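# Press a backing onto a pin, then bin the pin

## Task

Push a rubber backing fully or almost fully down onto the post of the pin, place the pin in the bin, and release it, so that at the end neither gripper holds anything or touches any pin or backing. Some backings are tight on the post and may stall partway if the push is too gentle.

## Robot and tools

Robot: two arms, left_arm and right_arm, mounted facing each other across a table. The names are labels only and say nothing about image sides. Scene frame: origin at the table's centre, table surface at z = +0.020 m, +z up, left_arm's base on the +y side. Positions are in metres, orientations as quaternions wxyz, velocities in m/s and rad/s. The reported hand position can be somewhat off, more so at long reach. Brief tugs on a held part or pushes on loose objects may happen; nothing may leave the table.

Gripper axes: fingers point along the gripper's +x and close along its y. The reported position is the point between the pads, about 3 to 4 cm behind the fingertips.

Motion rows: every movement command uses a row of 14 numbers, each in [-1, 1], always covering both arms even if one is idle: dx, dy, dz, rx, ry, rz, opening for left_arm, then the same seven for right_arm. dx..rz are an offset (not an absolute pose) in that gripper's own axes, measured from the gripper's pose at the start of the action; 1.0 equals 0.6 m of translation or 180 degrees of rotation, and rx, ry, rz form a single rotation vector. The opening is absolute: +1 is fully open (0.088 m), empty fingers touch near -0.80, and values below that down to -1 close no further. Full open to closed takes at least about 0.5 s.

execute_actions(actions): a list of actions run in sequence. Each action is a table of up to 15 rows, each row lasting one control step of 1/30 s; if fewer than 15 rows are given, the last row repeats for the remaining steps. Every row in an action is an offset from the same start pose, not from the prior row. For the first action in a call, the start pose is the last one reported in this scene. An empty list just returns state and images.

move(target, speed, blocking): target is one 14-number row as above, an offset from the pose in this scene's most recent result that showed one. Each gripper travels a straight line toward its target; both paths finish together, lasting 0.5 to 10 s (cut off at 10 s if longer). Rotation goes the short way. speed is the path's peak speed in m/s, 0.002 to 0.5 (default 0.25); turning is capped at twice that value in rad/s. Paths ignore obstacles and the other arm. Grippers lag, drift, and may exceed speed, especially with a straight arm. Faster moves and targets set deeper beyond a contact hit and press harder. Openings are sent at the move's start. blocking=false returns after 0.5 s while motion continues; until a result shows the move ended, further moves and execute_actions are refused, so use wait or stop. The result adds a 'move:' line giving the ending (done, off_target, moving, held, fault) and limits: held as ending means a check blocked that arm's final step; limits=paced means the sent pose was clipped; limits=held means steps were blocked en route, after which the arm may lurch faster than speed. If only one arm is named, the other finished at rest near its target. Each gripper's distance from its target is also given.

wait(seconds): 0 to 10 s, arms hold their last command; returns early if a running move ends. stop(): brakes a running move (needs braking room, more when fast); fingers keep moving. zoom_image(camera, region): closer view of the latest image from cam_head_left, cam_head_right, cam_left_wrist or cam_right_wrist (each 672x504); region is [x0, y0, x1, y1] in pixels from the top-left, at most 504x504. finished_scene(scene): ends the current scene, given its number, after the last command has been held; irreversible, and the result reports success. The goal must still hold then. Replying without a tool call ends everything.

Control details: each step the commanded pose is clipped to within 70 mm and 16 degrees of the measured pose; damped inverse kinematics favours position over orientation. After an action the arm goes at most to its last clipped pose, so send the remainder next time. 'Hand target' lines show where each arm is now being driven. Joint friction can leave the gripper short or slightly tilted, and tiny moves may not happen; check position and orientation after each move and correct tilt. To keep an arm still, send in a reply's first call the offset back to where it should be, zeros afterwards, with its desired opening. An arm blocked by an object keeps pressing until given a new command.

Gripping: grip_measured uses the same scale as the commanded opening; the last joint value per arm gives it in metres. Readings may be offset by up to about 1 mm, and while squeezing a hard part read up to about 3 mm (0.061) narrower than the pads. To hold something, command about 0.07 below grip_measured for a firm grip, less for a lighter one. Parts under about 3 mm wide get proportionally less force. Pad force tops out around 34 to 49 N; first contact can spike higher.

Result lines: state per arm (position, quaternion, velocities), camera images, step readings for action calls with HELD marking held-back steps, 'pose unreachable' when the clearance check altered an arm's command, MOTOR HOT from 50 °C, and OVER-TEMPERATURE FAULT at 95 °C, when the arm is held until cool and may go limp if it stays hot 30 to 60 s. Holding loads heats motors, even while you think.

Joint ranges (rad): waist -3.054..3.054, shoulder 0..3.142, elbow 0..2.356, wrist pitch -1.571..1.571, wrist yaw -1.571..1.571, wrist roll -3.142..3.142. Load limits (N m): waist 16.6, shoulder 20.6, elbow 20.5, wrist pitch 5.42, wrist yaw 5.4, wrist roll 5.07, including held weight; reaching one stops that arm 10 s and skips the rest of the call. Avoid: arms colliding or pressing each other (ends the scene), dropping or knocking things off, slams and very hard pushes, and slips.

Each tool is called after "Call:" by a JSON object that holds its "method" and its "body", one argument or row to a line.

## Session

I'll start by observing the scene.

Call:
{"method": "execute_actions", "body": {
  "actions": []
}}

Scene clock: 0.00 s.
left_arm: end_effector_position=(-0.1462, +0.4062, +0.2002) grip_measured=+0.985 end_effector_quat_wxyz=(-0.103, +0.396, -0.902, -0.136) end_effector_velocity=(+0.002, -0.001, -0.002) end_effector_angular_velocity=(-0.013, -0.015, +0.001) | right_arm: end_effector_position=(+0.2926, -0.1837, +0.1530) grip_measured=+0.982 end_effector_quat_wxyz=(+0.904, -0.176, +0.221, +0.320) end_effector_velocity=(+0.002, -0.004, -0.001) end_effector_angular_velocity=(-0.037, -0.025, +0.011)
Joint positions: left_arm=[-1.645  0.758  0.197 -0.092 -1.066  2.378  0.087] | right_arm=[-0.583  1.485  0.221  0.415  0.82   0.485  0.087]
Joint velocities: left_arm=[-0.002 -0.002 -0.007 -0.007 -0.007  0.007 -0.   ] | right_arm=[-0.002 -0.002 -0.007 -0.007  0.007 -0.037 -0.   ]
Heat: left arm: hottest waist 25 °C (+0.0 °C/min); right arm: hottest wrist roll 25 °C (+0.0 °C/min).
Hand target (left_arm): -0.146, +0.406, +0.200; +0.103, -0.396, +0.902, +0.136
Hand target (right_arm): +0.293, -0.184, +0.153; +0.904, -0.176, +0.221, +0.320

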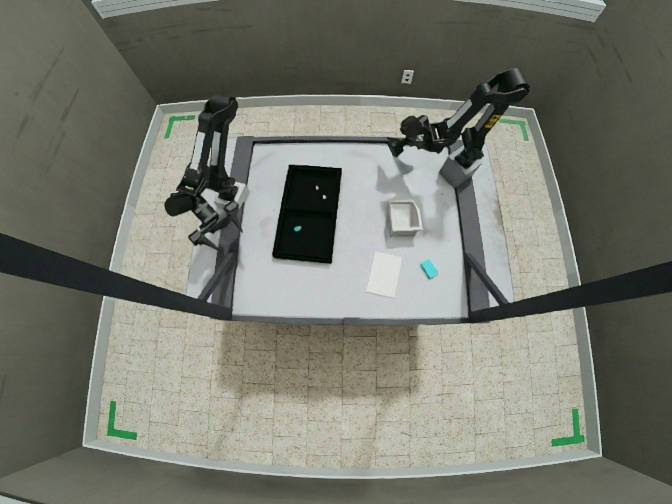

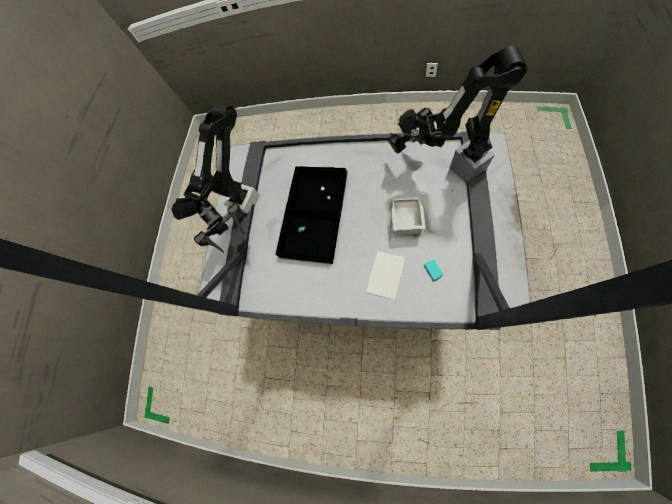

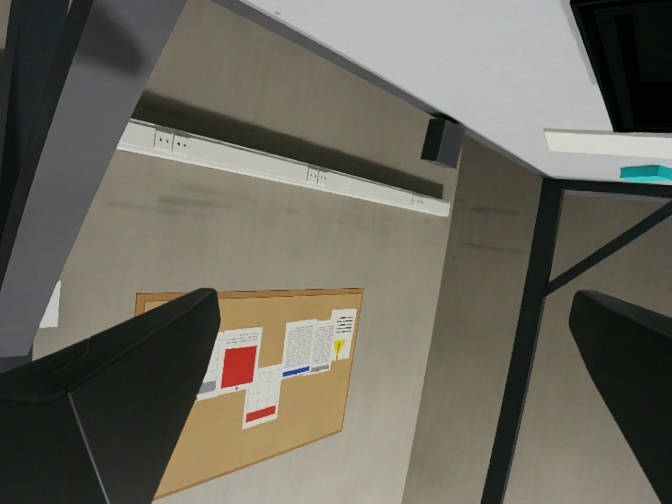

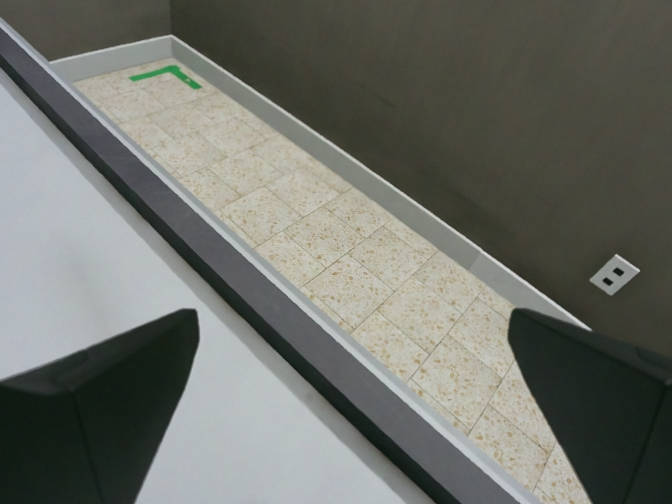

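Call:
{"method": "zoom_image", "body": {
  "camera": "cam_head_left",
  "region": [230, 130, 480, 320]
}}

Call:
{"method": "zoom_image", "body": {
  "camera": "cam_head_left",
  "region": [270, 160, 350, 270]
}}

Call:
{"method": "zoom_image", "body": {
  "camera": "cam_head_right",
  "region": [270, 160, 350, 270]
}}

Region (230, 130, 480, 320) of cam_head_left's 672x504 image, scaled by 2.016, with more detail than that image has; it fills the top 383 rows of this view, and the rest is white.

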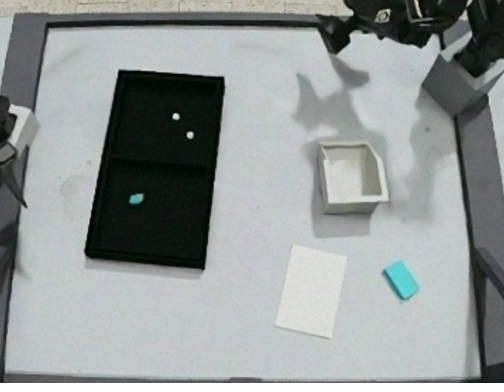

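Region (270, 160, 350, 270) of cam_head_left's 672x504 image, scaled by 4.582, with more detail than that image has; it fills the left 367 columns of this view, and the rest is white.

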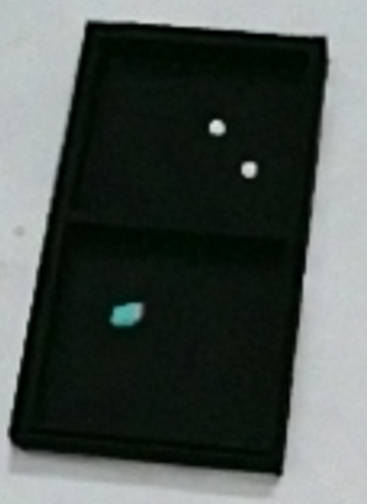

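Region (270, 160, 350, 270) of cam_head_right's 672x504 image, scaled by 4.582, with more detail than that image has; it fills the left 367 columns of this view, and the rest is white.

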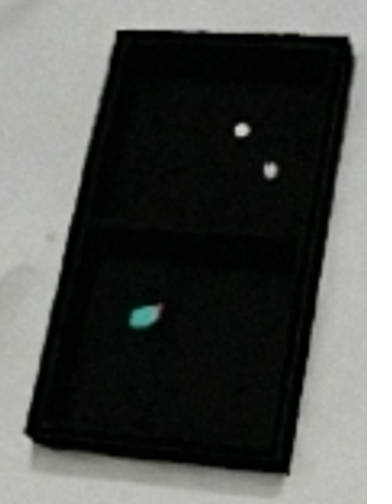

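Call:
{"method": "move", "body": {
  "target": [0,0,0,-0.757,0,0,1, 0,0,0,-0.154,0,0,1],
  "speed": 0.5
}}

Scene clock: 100.13 s.
left_arm: end_effector_position=(-0.1465, +0.4065, +0.2011) grip_measured=+0.985 end_effector_quat_wxyz=(+0.327, +0.242, -0.210, -0.889) end_effector_velocity=(+0.005, -0.002, -0.005) end_effector_angular_velocity=(-0.024, -0.034, +0.012) | right_arm: end_effector_position=(+0.2926, -0.1837, +0.1530) grip_measured=+0.982 end_effector_quat_wxyz=(+0.836, -0.387, +0.138, +0.363) end_effector_velocity=(-0.002, -0.000, -0.003) end_effector_angular_velocity=(-0.024, +0.005, +0.023)
Joint positions: left_arm=[-1.645  0.753  0.197 -0.09  -1.065  0.007  0.087] | right_arm=[-0.583  1.485  0.221  0.415  0.82   0.004  0.087]
Joint velocities: left_arm=[-0.007  0.002 -0.007 -0.037 -0.022 -0.007 -0.   ] | right_arm=[-0.002 -0.002 -0.002 -0.007 -0.022 -0.022 -0.   ]
Heat: left arm: hottest elbow 29 °C (+2.0 °C/min); right arm: hottest wrist pitch 27 °C (+2.0 °C/min).
Hand target (left_arm): -0.146, +0.406, +0.200; -0.329, -0.243, +0.209, +0.888
Hand target (right_arm): +0.293, -0.184, +0.153; +0.836, -0.388, +0.138, +0.363
Off the commanded pose (left_arm): 0.001 m, 0 deg.
Off the commanded pose (right_arm): 0.000 m, 0 deg.
move: done

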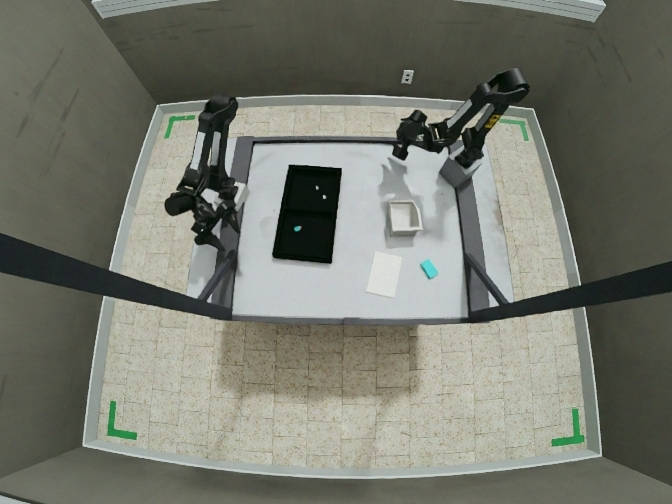

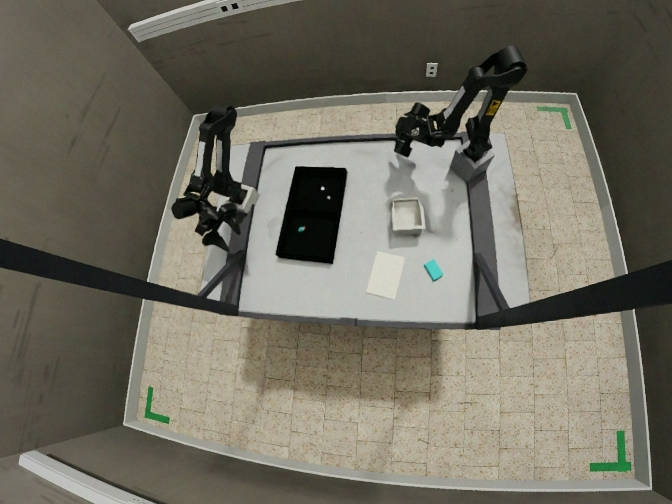

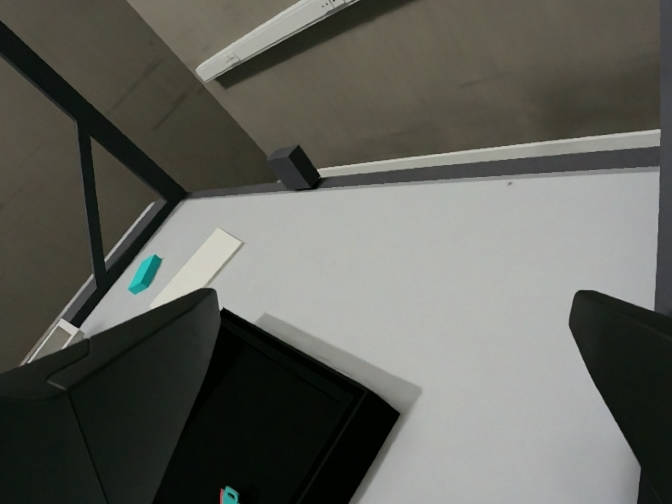

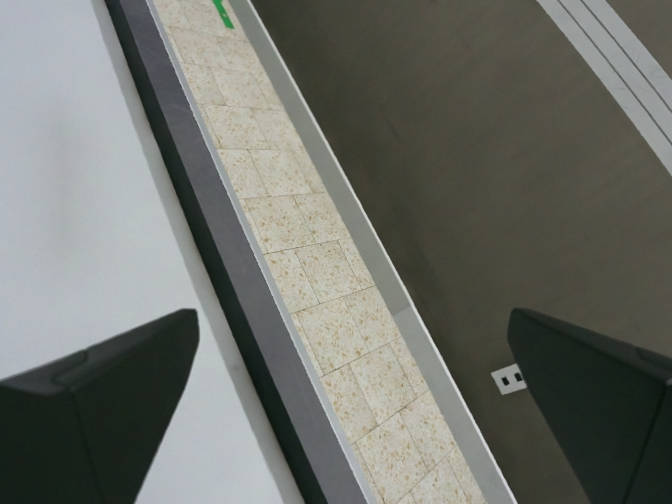

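Call:
{"method": "move", "body": {
  "target": [0.0825,0.2698,-0.1525,-0.3705,0.4326,0.0402,1, -0.1045,0.2817,0.2702,0.0226,-0.012,0.2459,1],
  "speed": 0.4
}}

Scene clock: 140.50 s.
left_arm: end_effector_position=(-0.0490, +0.2402, +0.1979) grip_measured=+0.985 end_effector_quat_wxyz=(+0.504, +0.505, +0.486, -0.504) end_effector_velocity=(+0.005, +0.002, -0.001) end_effector_angular_velocity=(+0.013, -0.032, +0.010) | right_arm: end_effector_position=(+0.1222, -0.0217, +0.2031) grip_measured=+0.982 end_effector_quat_wxyz=(+0.656, -0.270, +0.267, +0.653) end_effector_velocity=(+0.000, -0.000, -0.001) end_effector_angular_velocity=(-0.009, -0.012, +0.018)
Joint positions: left_arm=[-0.207  1.507  1.143 -1.2   -0.025 -0.471  0.087] | right_arm=[-0.4    1.702  0.883  0.022  0.184  0.178  0.087]
Joint velocities: left_arm=[ 0.002  0.007  0.002 -0.022 -0.022 -0.007 -0.   ] | right_arm=[-0.002  0.002  0.002 -0.007 -0.007 -0.022 -0.   ]
Heat: left arm: hottest elbow 30 °C (+1.0 °C/min); right arm: hottest wrist pitch 28 °C (+1.0 °C/min).
Hand target (left_arm): -0.050, +0.237, +0.200; +0.506, +0.501, +0.489, -0.504
Hand target (right_arm): +0.121, -0.021, +0.201; +0.653, -0.271, +0.270, +0.653
Off the commanded pose (left_arm): 0.002 m, 2 deg.
Off the commanded pose (right_arm): 0.004 m, 0 deg.
move: done

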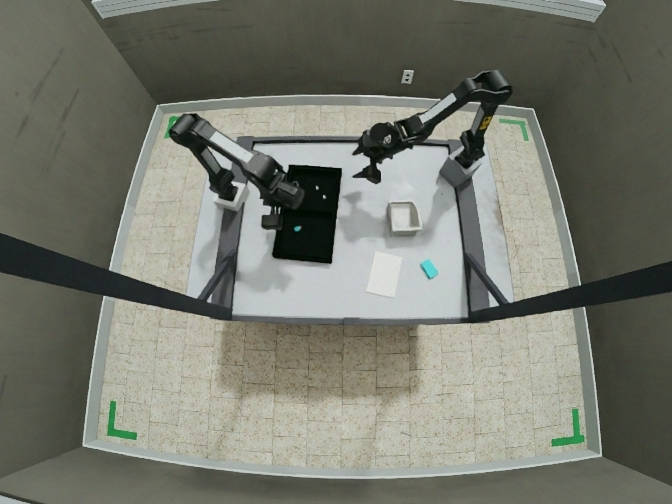

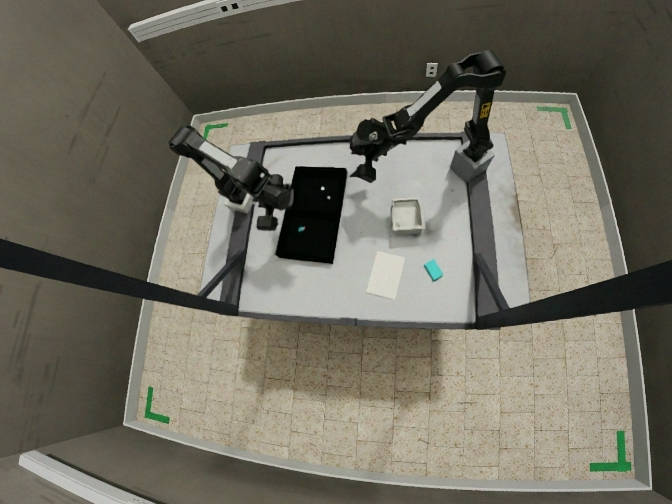

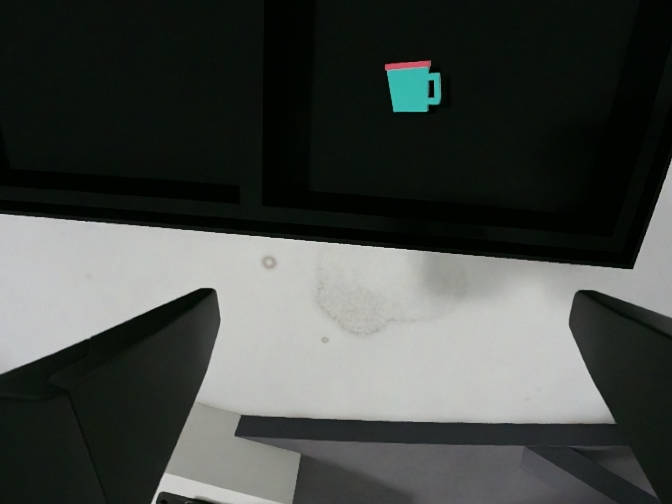

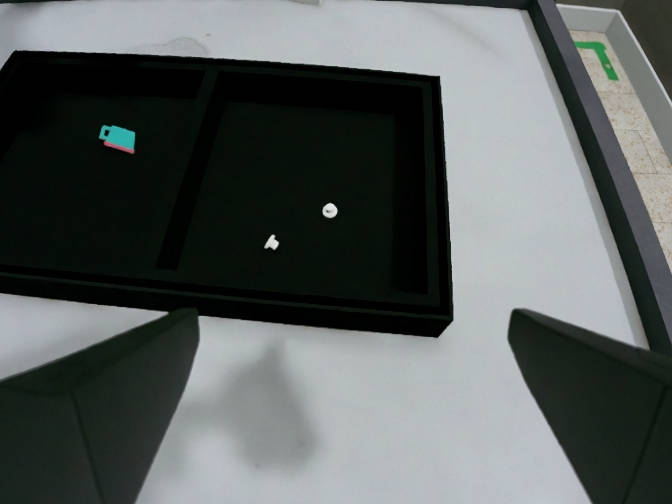

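Call:
{"method": "zoom_image", "body": {
  "camera": "cam_left_wrist",
  "region": [360, 40, 470, 130]
}}

Call:
{"method": "zoom_image", "body": {
  "camera": "cam_right_wrist",
  "region": [240, 180, 360, 270]
}}

Call:
{"method": "zoom_image", "body": {
  "camera": "cam_right_wrist",
  "region": [80, 110, 160, 170]
}}

Region (360, 40, 470, 130) of cam_left_wrist's 672x504 image, scaled by 4.582, with more detail than that image has; it fills the top 412 rows of this view, and the rest is white.

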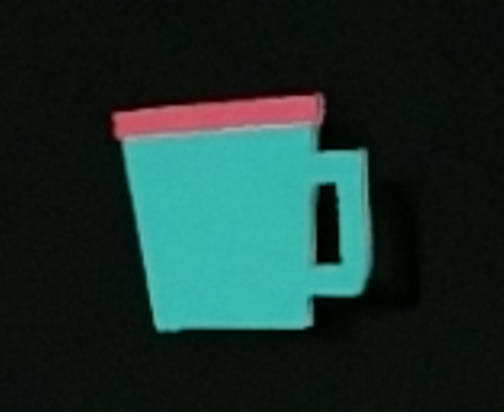

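Region (240, 180, 360, 270) of cam_right_wrist's 672x504 image, scaled by 4.200, with more detail than that image has; it fills the top 378 rows of this view, and the rest is white.

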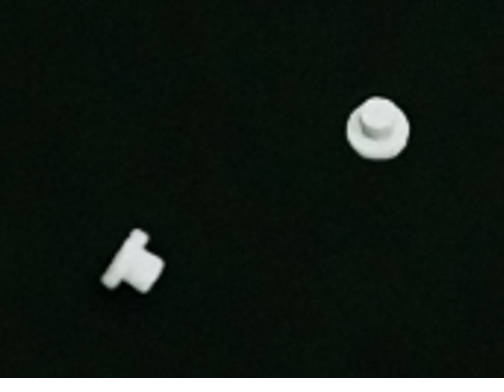

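Region (80, 110, 160, 170) of cam_right_wrist's 672x504 image, scaled by 6.300, with more detail than that image has; it fills the top 378 rows of this view, and the rest is white.

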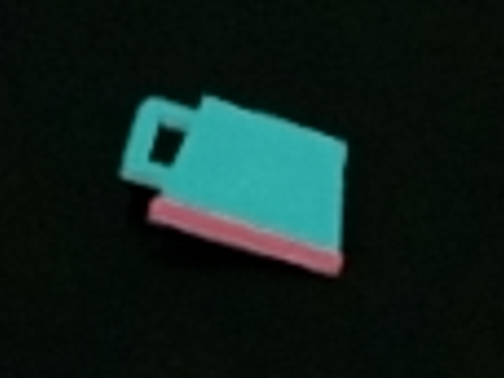

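Call:
{"method": "move", "body": {
  "target": [0.1128,-0.096,0.1,0.4871,0.1091,0.0987,1, 0,0,0,0,0,0,1],
  "speed": 0.4
}}

Scene clock: 263.00 s.
left_arm: end_effector_position=(-0.1045, +0.1833, +0.1301) grip_measured=+0.985 end_effector_quat_wxyz=(-0.000, +0.842, +0.005, -0.540) end_effector_velocity=(+0.005, +0.003, +0.002) end_effector_angular_velocity=(+0.016, -0.019, -0.006) | right_arm: end_effector_position=(+0.1221, -0.0215, +0.2032) grip_measured=+0.982 end_effector_quat_wxyz=(+0.656, -0.269, +0.267, +0.653) end_effector_velocity=(-0.000, +0.000, -0.001) end_effector_angular_velocity=(+0.001, +0.000, +0.008)
Joint positions: left_arm=[-0.407  2.086  1.516 -1.291 -0.322  0.827  0.087] | right_arm=[-0.4    1.702  0.884  0.022  0.183  0.178  0.087]
Joint velocities: left_arm=[ 0.002 -0.002 -0.002 -0.022 -0.007  0.007 -0.   ] | right_arm=[-0.002  0.002 -0.002  0.007 -0.007 -0.007  0.   ]
Heat: left arm: hottest elbow 32 °C (+1.0 °C/min); right arm: hottest elbow 31 °C (+1.0 °C/min).
Hand target (left_arm): -0.107, +0.181, +0.129; -0.002, +0.842, +0.000, -0.539
Hand target (right_arm): +0.122, -0.022, +0.203; +0.656, -0.270, +0.267, +0.653
Off the commanded pose (left_arm): 0.004 m, 1 deg.
Off the commanded pose (right_arm): 0.000 m, 0 deg.
move: done

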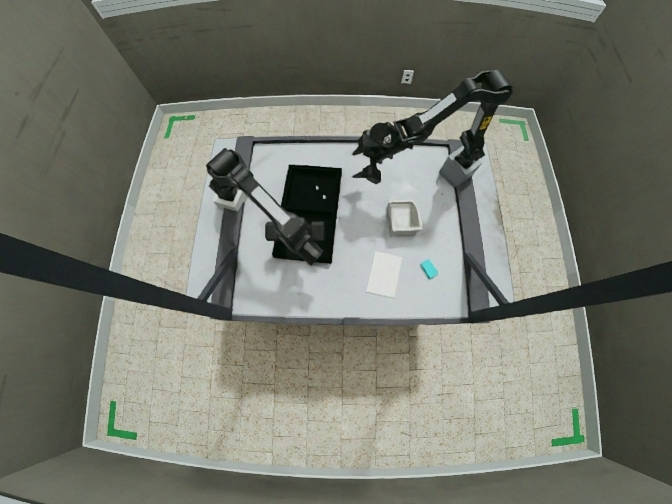

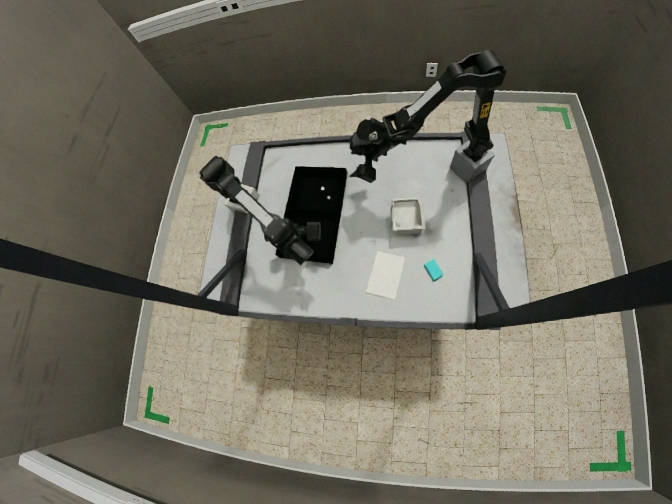

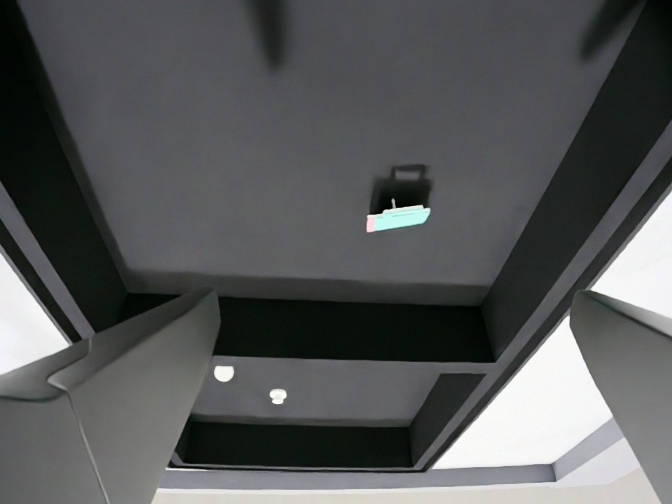

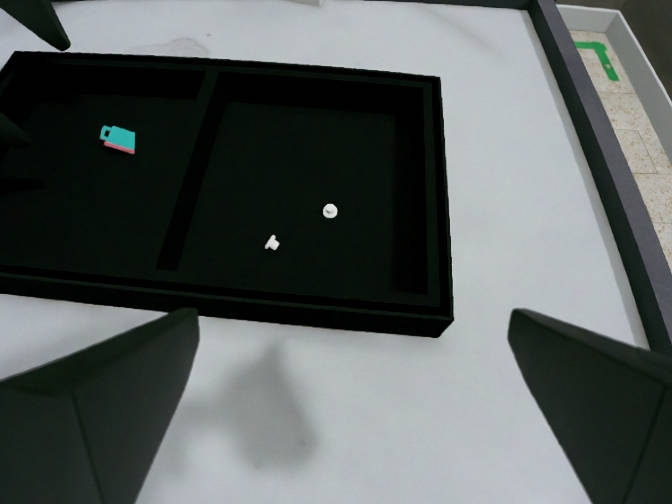

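Call:
{"method": "zoom_image", "body": {
  "camera": "cam_left_wrist",
  "region": [340, 150, 460, 250]
}}

Region (340, 150, 460, 250) of cam_left_wrist's 672x504 image, scaled by 4.200, with more detail than that image has.

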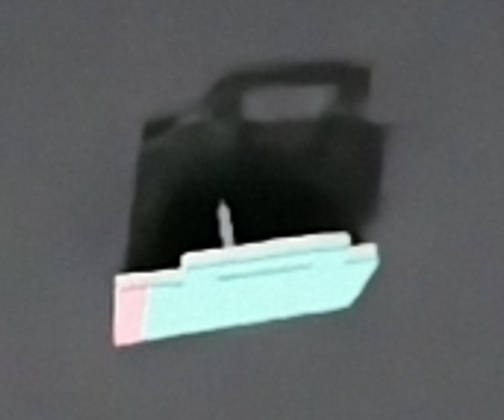

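Call:
{"method": "move", "body": {
  "target": [0.06,-0.013,-0.013,0,0,0,0.2, 0,0.25,0,0,0,0,1],
  "speed": 0.2
}}

Scene clock: 289.27 s.
left_arm: end_effector_position=(-0.0846, +0.1915, +0.0981) grip_measured=+0.203 end_effector_quat_wxyz=(-0.002, +0.842, +0.008, -0.539) end_effector_velocity=(-0.001, +0.001, +0.001) end_effector_angular_velocity=(-0.019, -0.001, +0.011) | right_arm: end_effector_position=(-0.0266, -0.0216, +0.2059) grip_measured=+0.982 end_effector_quat_wxyz=(+0.655, -0.267, +0.264, +0.655) end_effector_velocity=(+0.002, +0.001, -0.001) end_effector_angular_velocity=(-0.010, -0.020, -0.002)
Joint positions: left_arm=[-0.377  2.07   1.353 -1.141 -0.328  0.855  0.049] | right_arm=[-0.01   1.925  1.199 -0.156  0.446  0.477  0.087]
Joint velocities: left_arm=[-0.007 -0.007 -0.007  0.007 -0.007 -0.022 -0.   ] | right_arm=[-0.002  0.007  0.012 -0.022  0.007 -0.007 -0.   ]
Heat: left arm: hottest shoulder 31 °C (-1.0 °C/min); right arm: hottest shoulder 31 °C (+1.0 °C/min).
Hand target (left_arm): -0.082, +0.192, +0.101; -0.000, +0.842, +0.005, -0.539
Hand target (right_arm): -0.027, -0.020, +0.203; +0.657, -0.271, +0.265, +0.652
Off the commanded pose (left_arm): 0.003 m, 0 deg.
Off the commanded pose (right_arm): 0.004 m, 1 deg.
move: done

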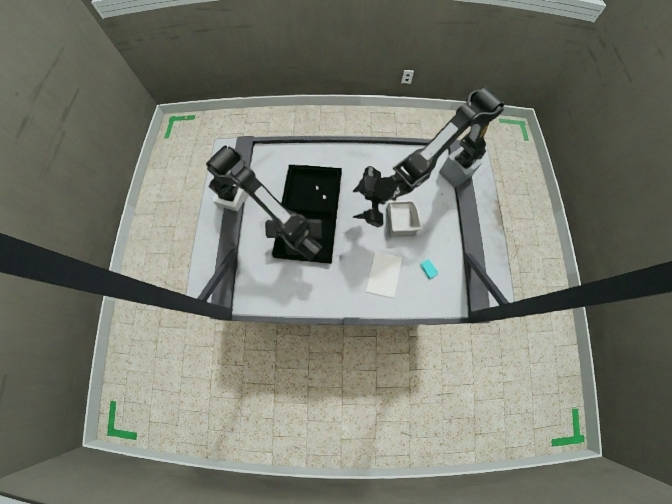

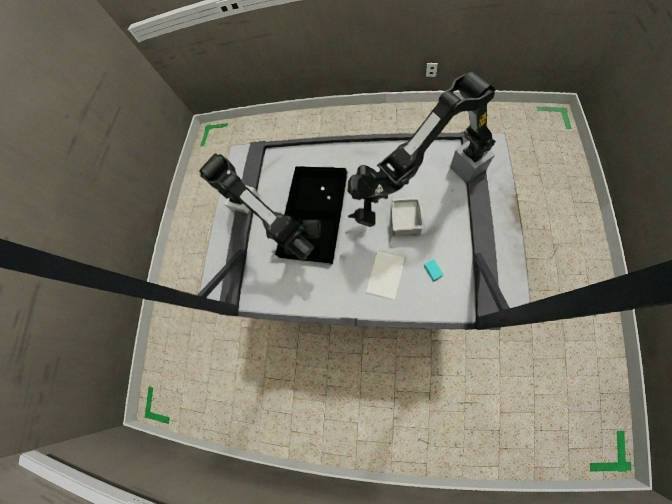

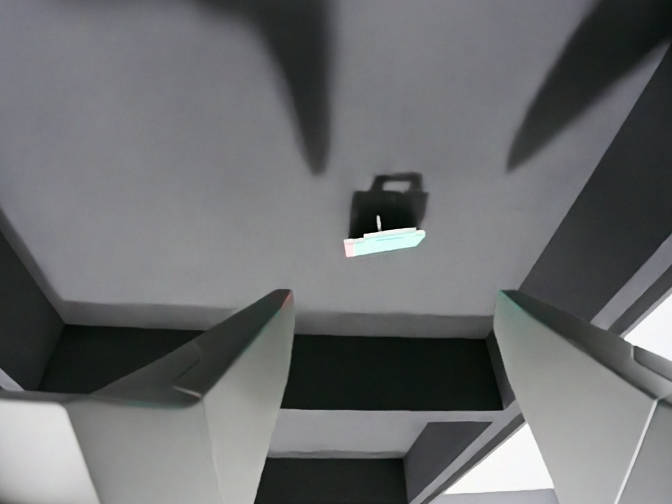

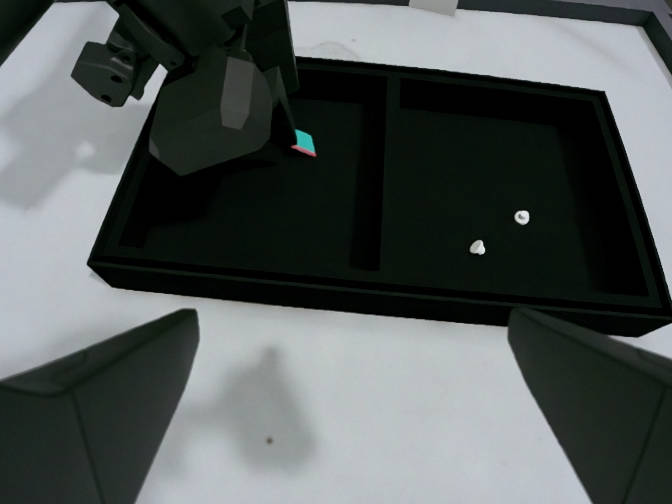

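Call:
{"method": "move", "body": {
  "target": [0.04,0,-0.004,-0.041,0,0.011,0.05, 0,0,0,0,0,0,1],
  "speed": 0.1
}}

Scene clock: 328.70 s.
left_arm: end_effector_position=(-0.0751, +0.1913, +0.0771) grip_measured=+0.053 end_effector_quat_wxyz=(+0.058, +0.840, +0.026, -0.539) end_effector_velocity=(-0.001, +0.002, -0.001) end_effector_angular_velocity=(-0.007, +0.008, +0.019) | right_arm: end_effector_position=(-0.0265, -0.0216, +0.2058) grip_measured=+0.982 end_effector_quat_wxyz=(+0.655, -0.268, +0.265, +0.655) end_effector_velocity=(-0.003, +0.001, +0.005) end_effector_angular_velocity=(+0.010, -0.001, +0.022)
Joint positions: left_arm=[-0.363  2.07   1.259 -1.015 -0.353  0.757  0.042] | right_arm=[-0.01   1.926  1.2   -0.158  0.446  0.478  0.087]
Joint velocities: left_arm=[-0.002 -0.002 -0.007  0.007  0.007 -0.022 -0.   ] | right_arm=[ 0.002 -0.007  0.002  0.007 -0.007 -0.022 -0.   ]
Heat: left arm: hottest shoulder 36 °C (+4.0 °C/min); right arm: hottest shoulder 33 °C (+2.0 °C/min).
Hand target (left_arm): -0.072, +0.192, +0.077; +0.062, +0.841, +0.028, -0.537
Hand target (right_arm): -0.027, -0.022, +0.206; +0.655, -0.267, +0.264, +0.655
Off the commanded pose (left_arm): 0.003 m, 1 deg.
Off the commanded pose (right_arm): 0.000 m, 0 deg.
move: done

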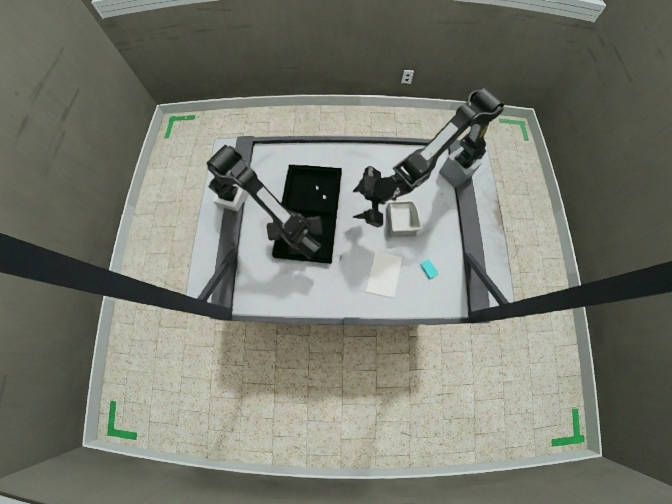

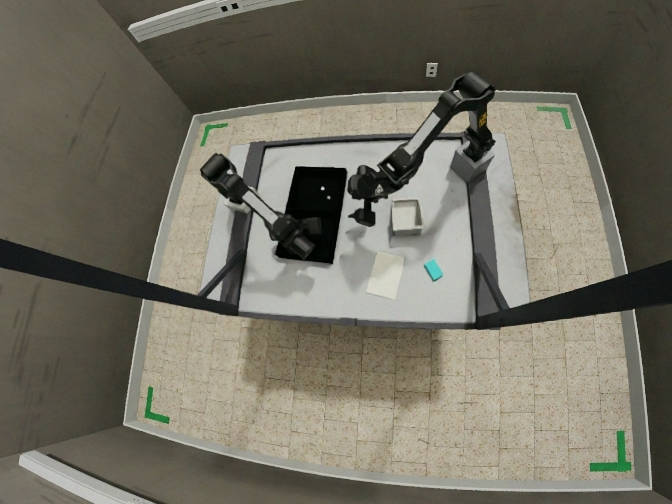

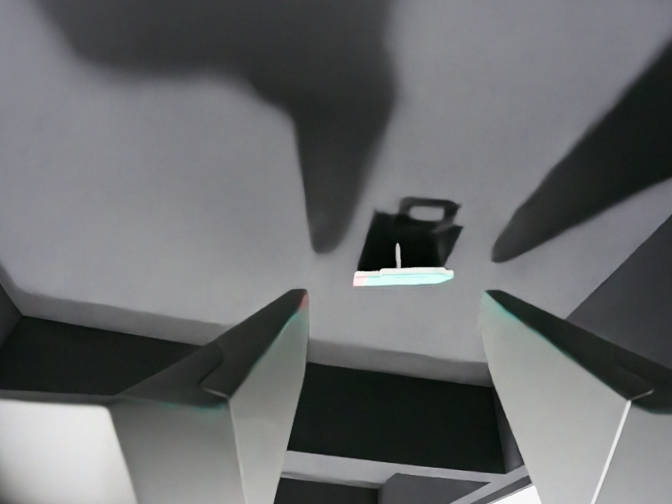

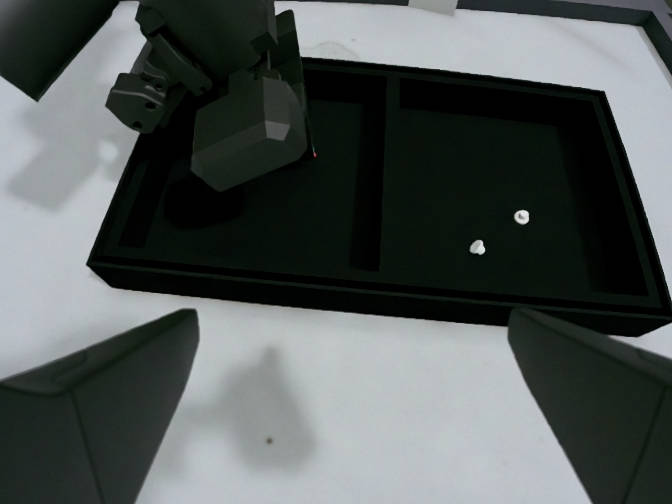

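Call:
{"method": "move", "body": {
  "target": [0.025,-0.004,0,0,0,0,0.05, 0,0,0,0,0,0,1],
  "speed": 0.05
}}

Scene clock: 343.87 s.
left_arm: end_effector_position=(-0.0725, +0.1911, +0.0675) grip_measured=+0.053 end_effector_quat_wxyz=(+0.064, +0.836, +0.023, -0.544) end_effector_velocity=(+0.001, +0.004, -0.000) end_effector_angular_velocity=(+0.011, -0.001, +0.006) | right_arm: end_effector_position=(-0.0265, -0.0216, +0.2058) grip_measured=+0.982 end_effector_quat_wxyz=(+0.655, -0.268, +0.265, +0.655) end_effector_velocity=(+0.002, -0.003, -0.001) end_effector_angular_velocity=(-0.017, -0.011, +0.007)
Joint positions: left_arm=[-0.356  2.072  1.222 -0.955 -0.353  0.763  0.042] | right_arm=[-0.01   1.926  1.2   -0.158  0.446  0.478  0.087]
Joint velocities: left_arm=[-0.002 -0.002 -0.007 -0.007  0.007 -0.007 -0.   ] | right_arm=[-0.002 -0.007 -0.002 -0.022 -0.007 -0.007 -0.   ]
Heat: left arm: hottest shoulder 36 °C (+4.0 °C/min); right arm: hottest shoulder 35 °C (+4.0 °C/min).
Hand target (left_arm): -0.069, +0.194, +0.063; +0.058, +0.840, +0.026, -0.539
Hand target (right_arm): -0.027, -0.022, +0.206; +0.655, -0.268, +0.265, +0.655
Off the commanded pose (left_arm): 0.006 m, 1 deg.
Off the commanded pose (right_arm): 0.000 m, 0 deg.
move: done

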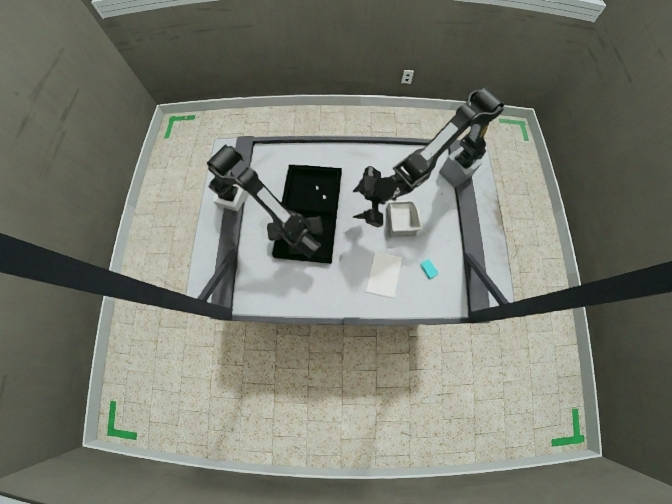

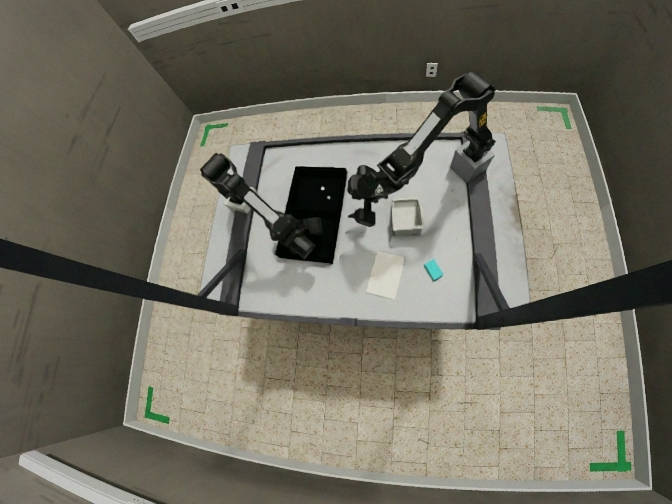

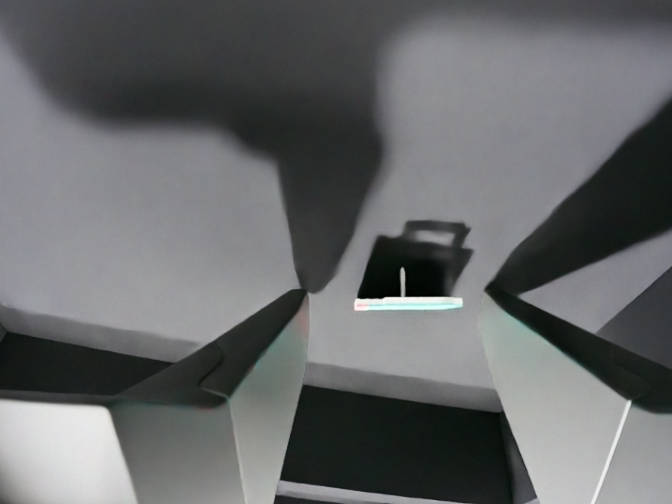

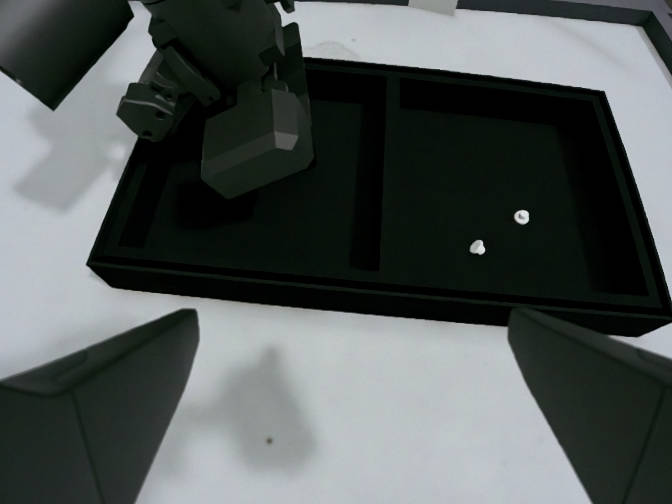

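Call:
{"method": "move", "body": {
  "target": [-0.0083,-0.0067,0.0133,0,0,0,0.05, 0,0,0,0,0,0,1],
  "speed": 0.03
}}

Scene clock: 356.53 s.
left_arm: end_effector_position=(-0.0797, +0.1953, +0.0697) grip_measured=+0.053 end_effector_quat_wxyz=(+0.064, +0.837, +0.022, -0.543) end_effector_velocity=(+0.003, +0.005, -0.001) end_effector_angular_velocity=(+0.018, -0.025, -0.002) | right_arm: end_effector_position=(-0.0265, -0.0216, +0.2058) grip_measured=+0.982 end_effector_quat_wxyz=(+0.655, -0.268, +0.265, +0.655) end_effector_velocity=(+0.002, -0.003, -0.002) end_effector_angular_velocity=(-0.014, -0.023, +0.003)
Joint positions: left_arm=[-0.381  2.073  1.232 -0.974 -0.35   0.739  0.042] | right_arm=[-0.01   1.926  1.2   -0.158  0.446  0.478  0.087]
Joint velocities: left_arm=[-0.007  0.007 -0.002 -0.022 -0.007 -0.007 -0.   ] | right_arm=[ 0.002 -0.002 -0.002 -0.022  0.007 -0.007 -0.   ]
Heat: left arm: hottest shoulder 35 °C (+3.0 °C/min); right arm: hottest shoulder 37 °C (+5.0 °C/min).
Hand target (left_arm): -0.082, +0.194, +0.069; +0.064, +0.836, +0.023, -0.544
Hand target (right_arm): -0.027, -0.022, +0.206; +0.655, -0.268, +0.265, +0.655
Off the commanded pose (left_arm): 0.003 m, 0 deg.
Off the commanded pose (right_arm): 0.000 m, 0 deg.
move: done

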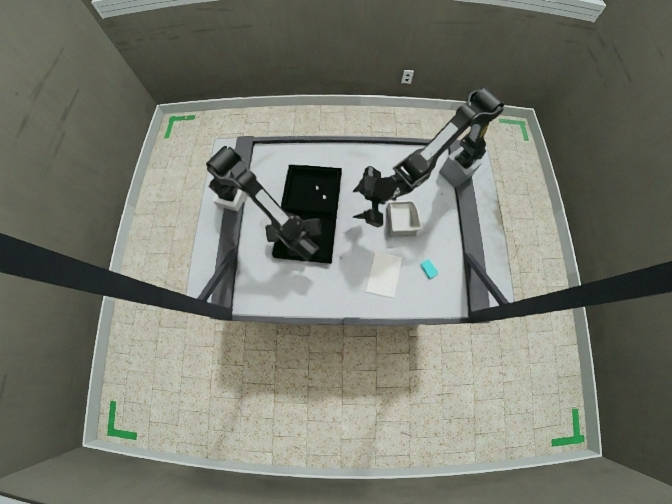

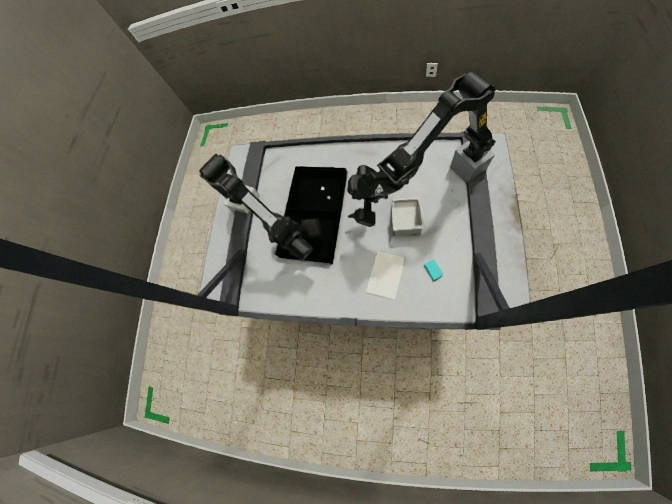

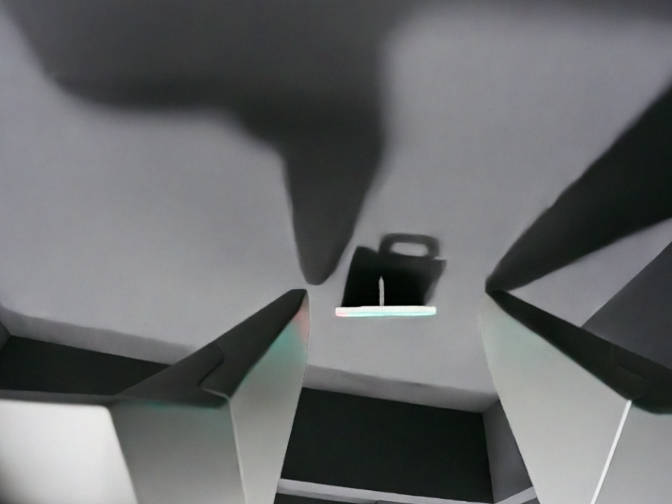

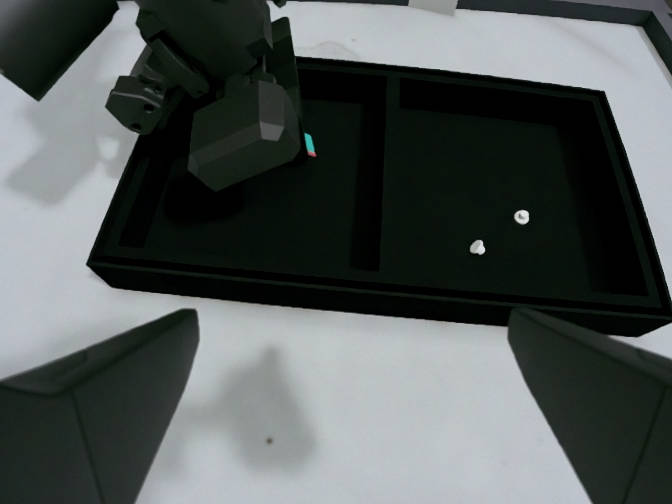

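Call:
{"method": "execute_actions", "body": {
  "actions": [
    [[0,0.002,0,0,0,0,0.03,0,0,0,0,0,0,1],[0,0.003,0,0,0,0,0.01,0,0,0,0,0,0,1],[0,0.004,0,0,0,0,-0.01,0,0,0,0,0,0,1],[0,0.005,0,0,0,0,-0.03,0,0,0,0,0,0,1],[0,0.005,0,0,0,0,-0.05,0,0,0,0,0,0,1],[0,0.005,0,0,0,0,-0.07,0,0,0,0,0,0,1],[0,0.005,0,0,0,0,-0.09,0,0,0,0,0,0,1],[0,0.005,0,0,0,0,-0.11,0,0,0,0,0,0,1],[0,0.005,0,0,0,0,-0.13,0,0,0,0,0,0,1],[0,0.005,0,0,0,0,-0.15,0,0,0,0,0,0,1],[0,0.005,0,0,0,0,-0.16,0,0,0,0,0,0,1],[0,0.005,0,0,0,0,-0.17,0,0,0,0,0,0,1],[0,0.005,0,0,0,0,-0.18,0,0,0,0,0,0,1],[0,0.005,0,0,0,0,-0.19,0,0,0,0,0,0,1],[0,0.005,0,0,0,0,-0.2,0,0,0,0,0,0,1]]
  ]
}}

Scene clock: 377.83 s.
left_arm: end_effector_position=(-0.0788, +0.1949, +0.0696) grip_measured=-0.167 end_effector_quat_wxyz=(+0.064, +0.837, +0.023, -0.543) end_effector_velocity=(-0.001, +0.004, -0.001) end_effector_angular_velocity=(+0.011, -0.002, +0.001) | right_arm: end_effector_position=(-0.0265, -0.0216, +0.2058) grip_measured=+0.982 end_effector_quat_wxyz=(+0.655, -0.268, +0.265, +0.655) end_effector_velocity=(+0.001, -0.001, -0.001) end_effector_angular_velocity=(-0.009, -0.005, +0.007)
Joint positions: left_arm=[-0.378  2.073  1.232 -0.974 -0.349  0.74   0.031] | right_arm=[-0.01   1.926  1.2   -0.158  0.446  0.478  0.087]
Joint velocities: left_arm=[-0.007  0.002 -0.002 -0.007  0.007 -0.007 -0.017] | right_arm=[-0.002 -0.002 -0.002 -0.007 -0.007 -0.007 -0.   ]
Heat: left arm: hottest shoulder 34 °C (-1.0 °C/min); right arm: hottest shoulder 38 °C (+5.1 °C/min).
Hand target (left_arm): -0.079, +0.192, +0.070; +0.064, +0.837, +0.022, -0.543
Hand target (right_arm): -0.027, -0.022, +0.206; +0.655, -0.268, +0.265, +0.655
Off the commanded pose (left_arm): 0.003 m, 0 deg.
Off the commanded pose (right_arm): 0.000 m, 0 deg.
Step readings (end_effector_position):
0: left_arm (-0.0796, +0.1954, +0.0696) | right_arm (-0.0265, -0.0216, +0.2058)
1: left_arm (-0.0796, +0.1954, +0.0696) | right_arm (-0.0265, -0.0216, +0.2058)
2: left_arm (-0.0796, +0.1954, +0.0696) | right_arm (-0.0265, -0.0216, +0.2058)
4: left_arm (-0.0795, +0.1953, +0.0696) | right_arm (-0.0265, -0.0216, +0.2058)
8: left_arm (-0.0790, +0.1950, +0.0696) | right_arm (-0.0265, -0.0216, +0.2058)
15: end_effector_position above

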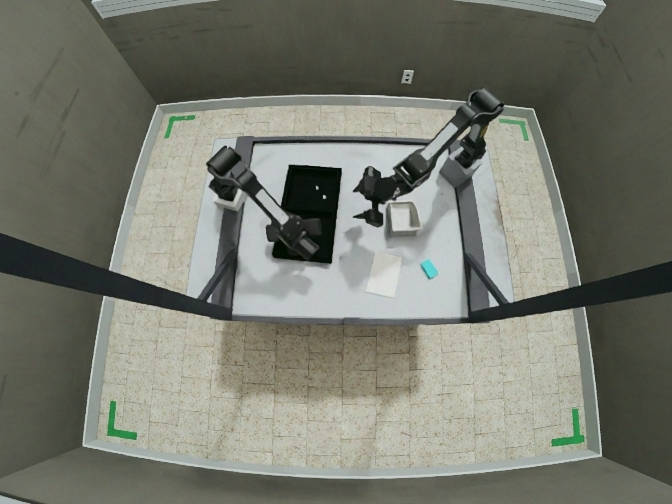

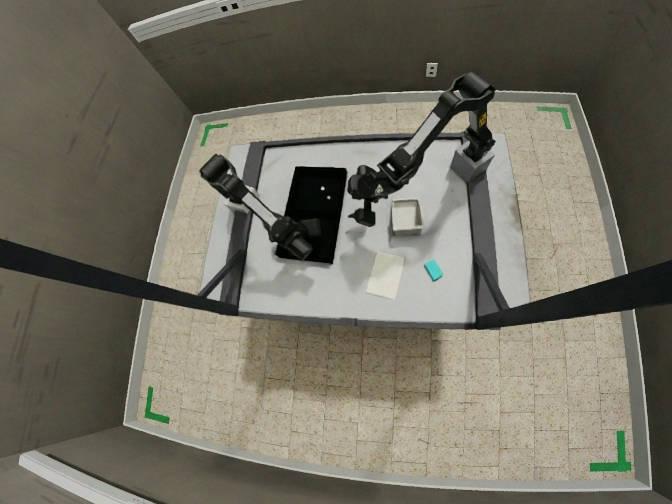

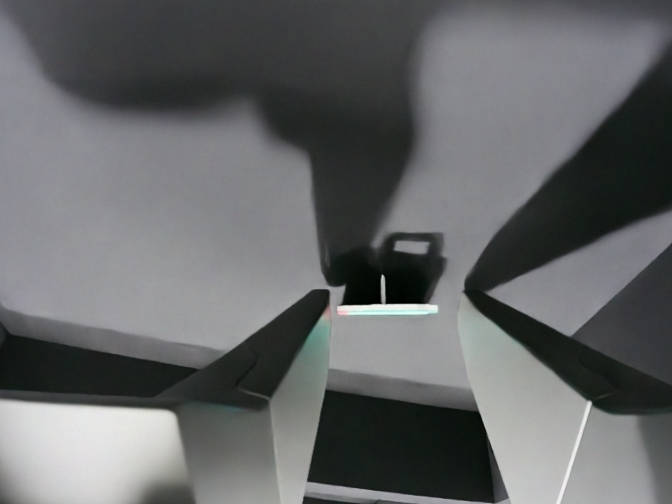

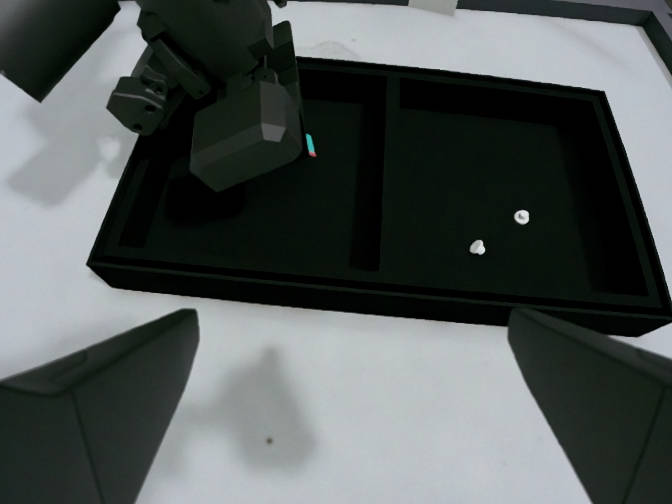

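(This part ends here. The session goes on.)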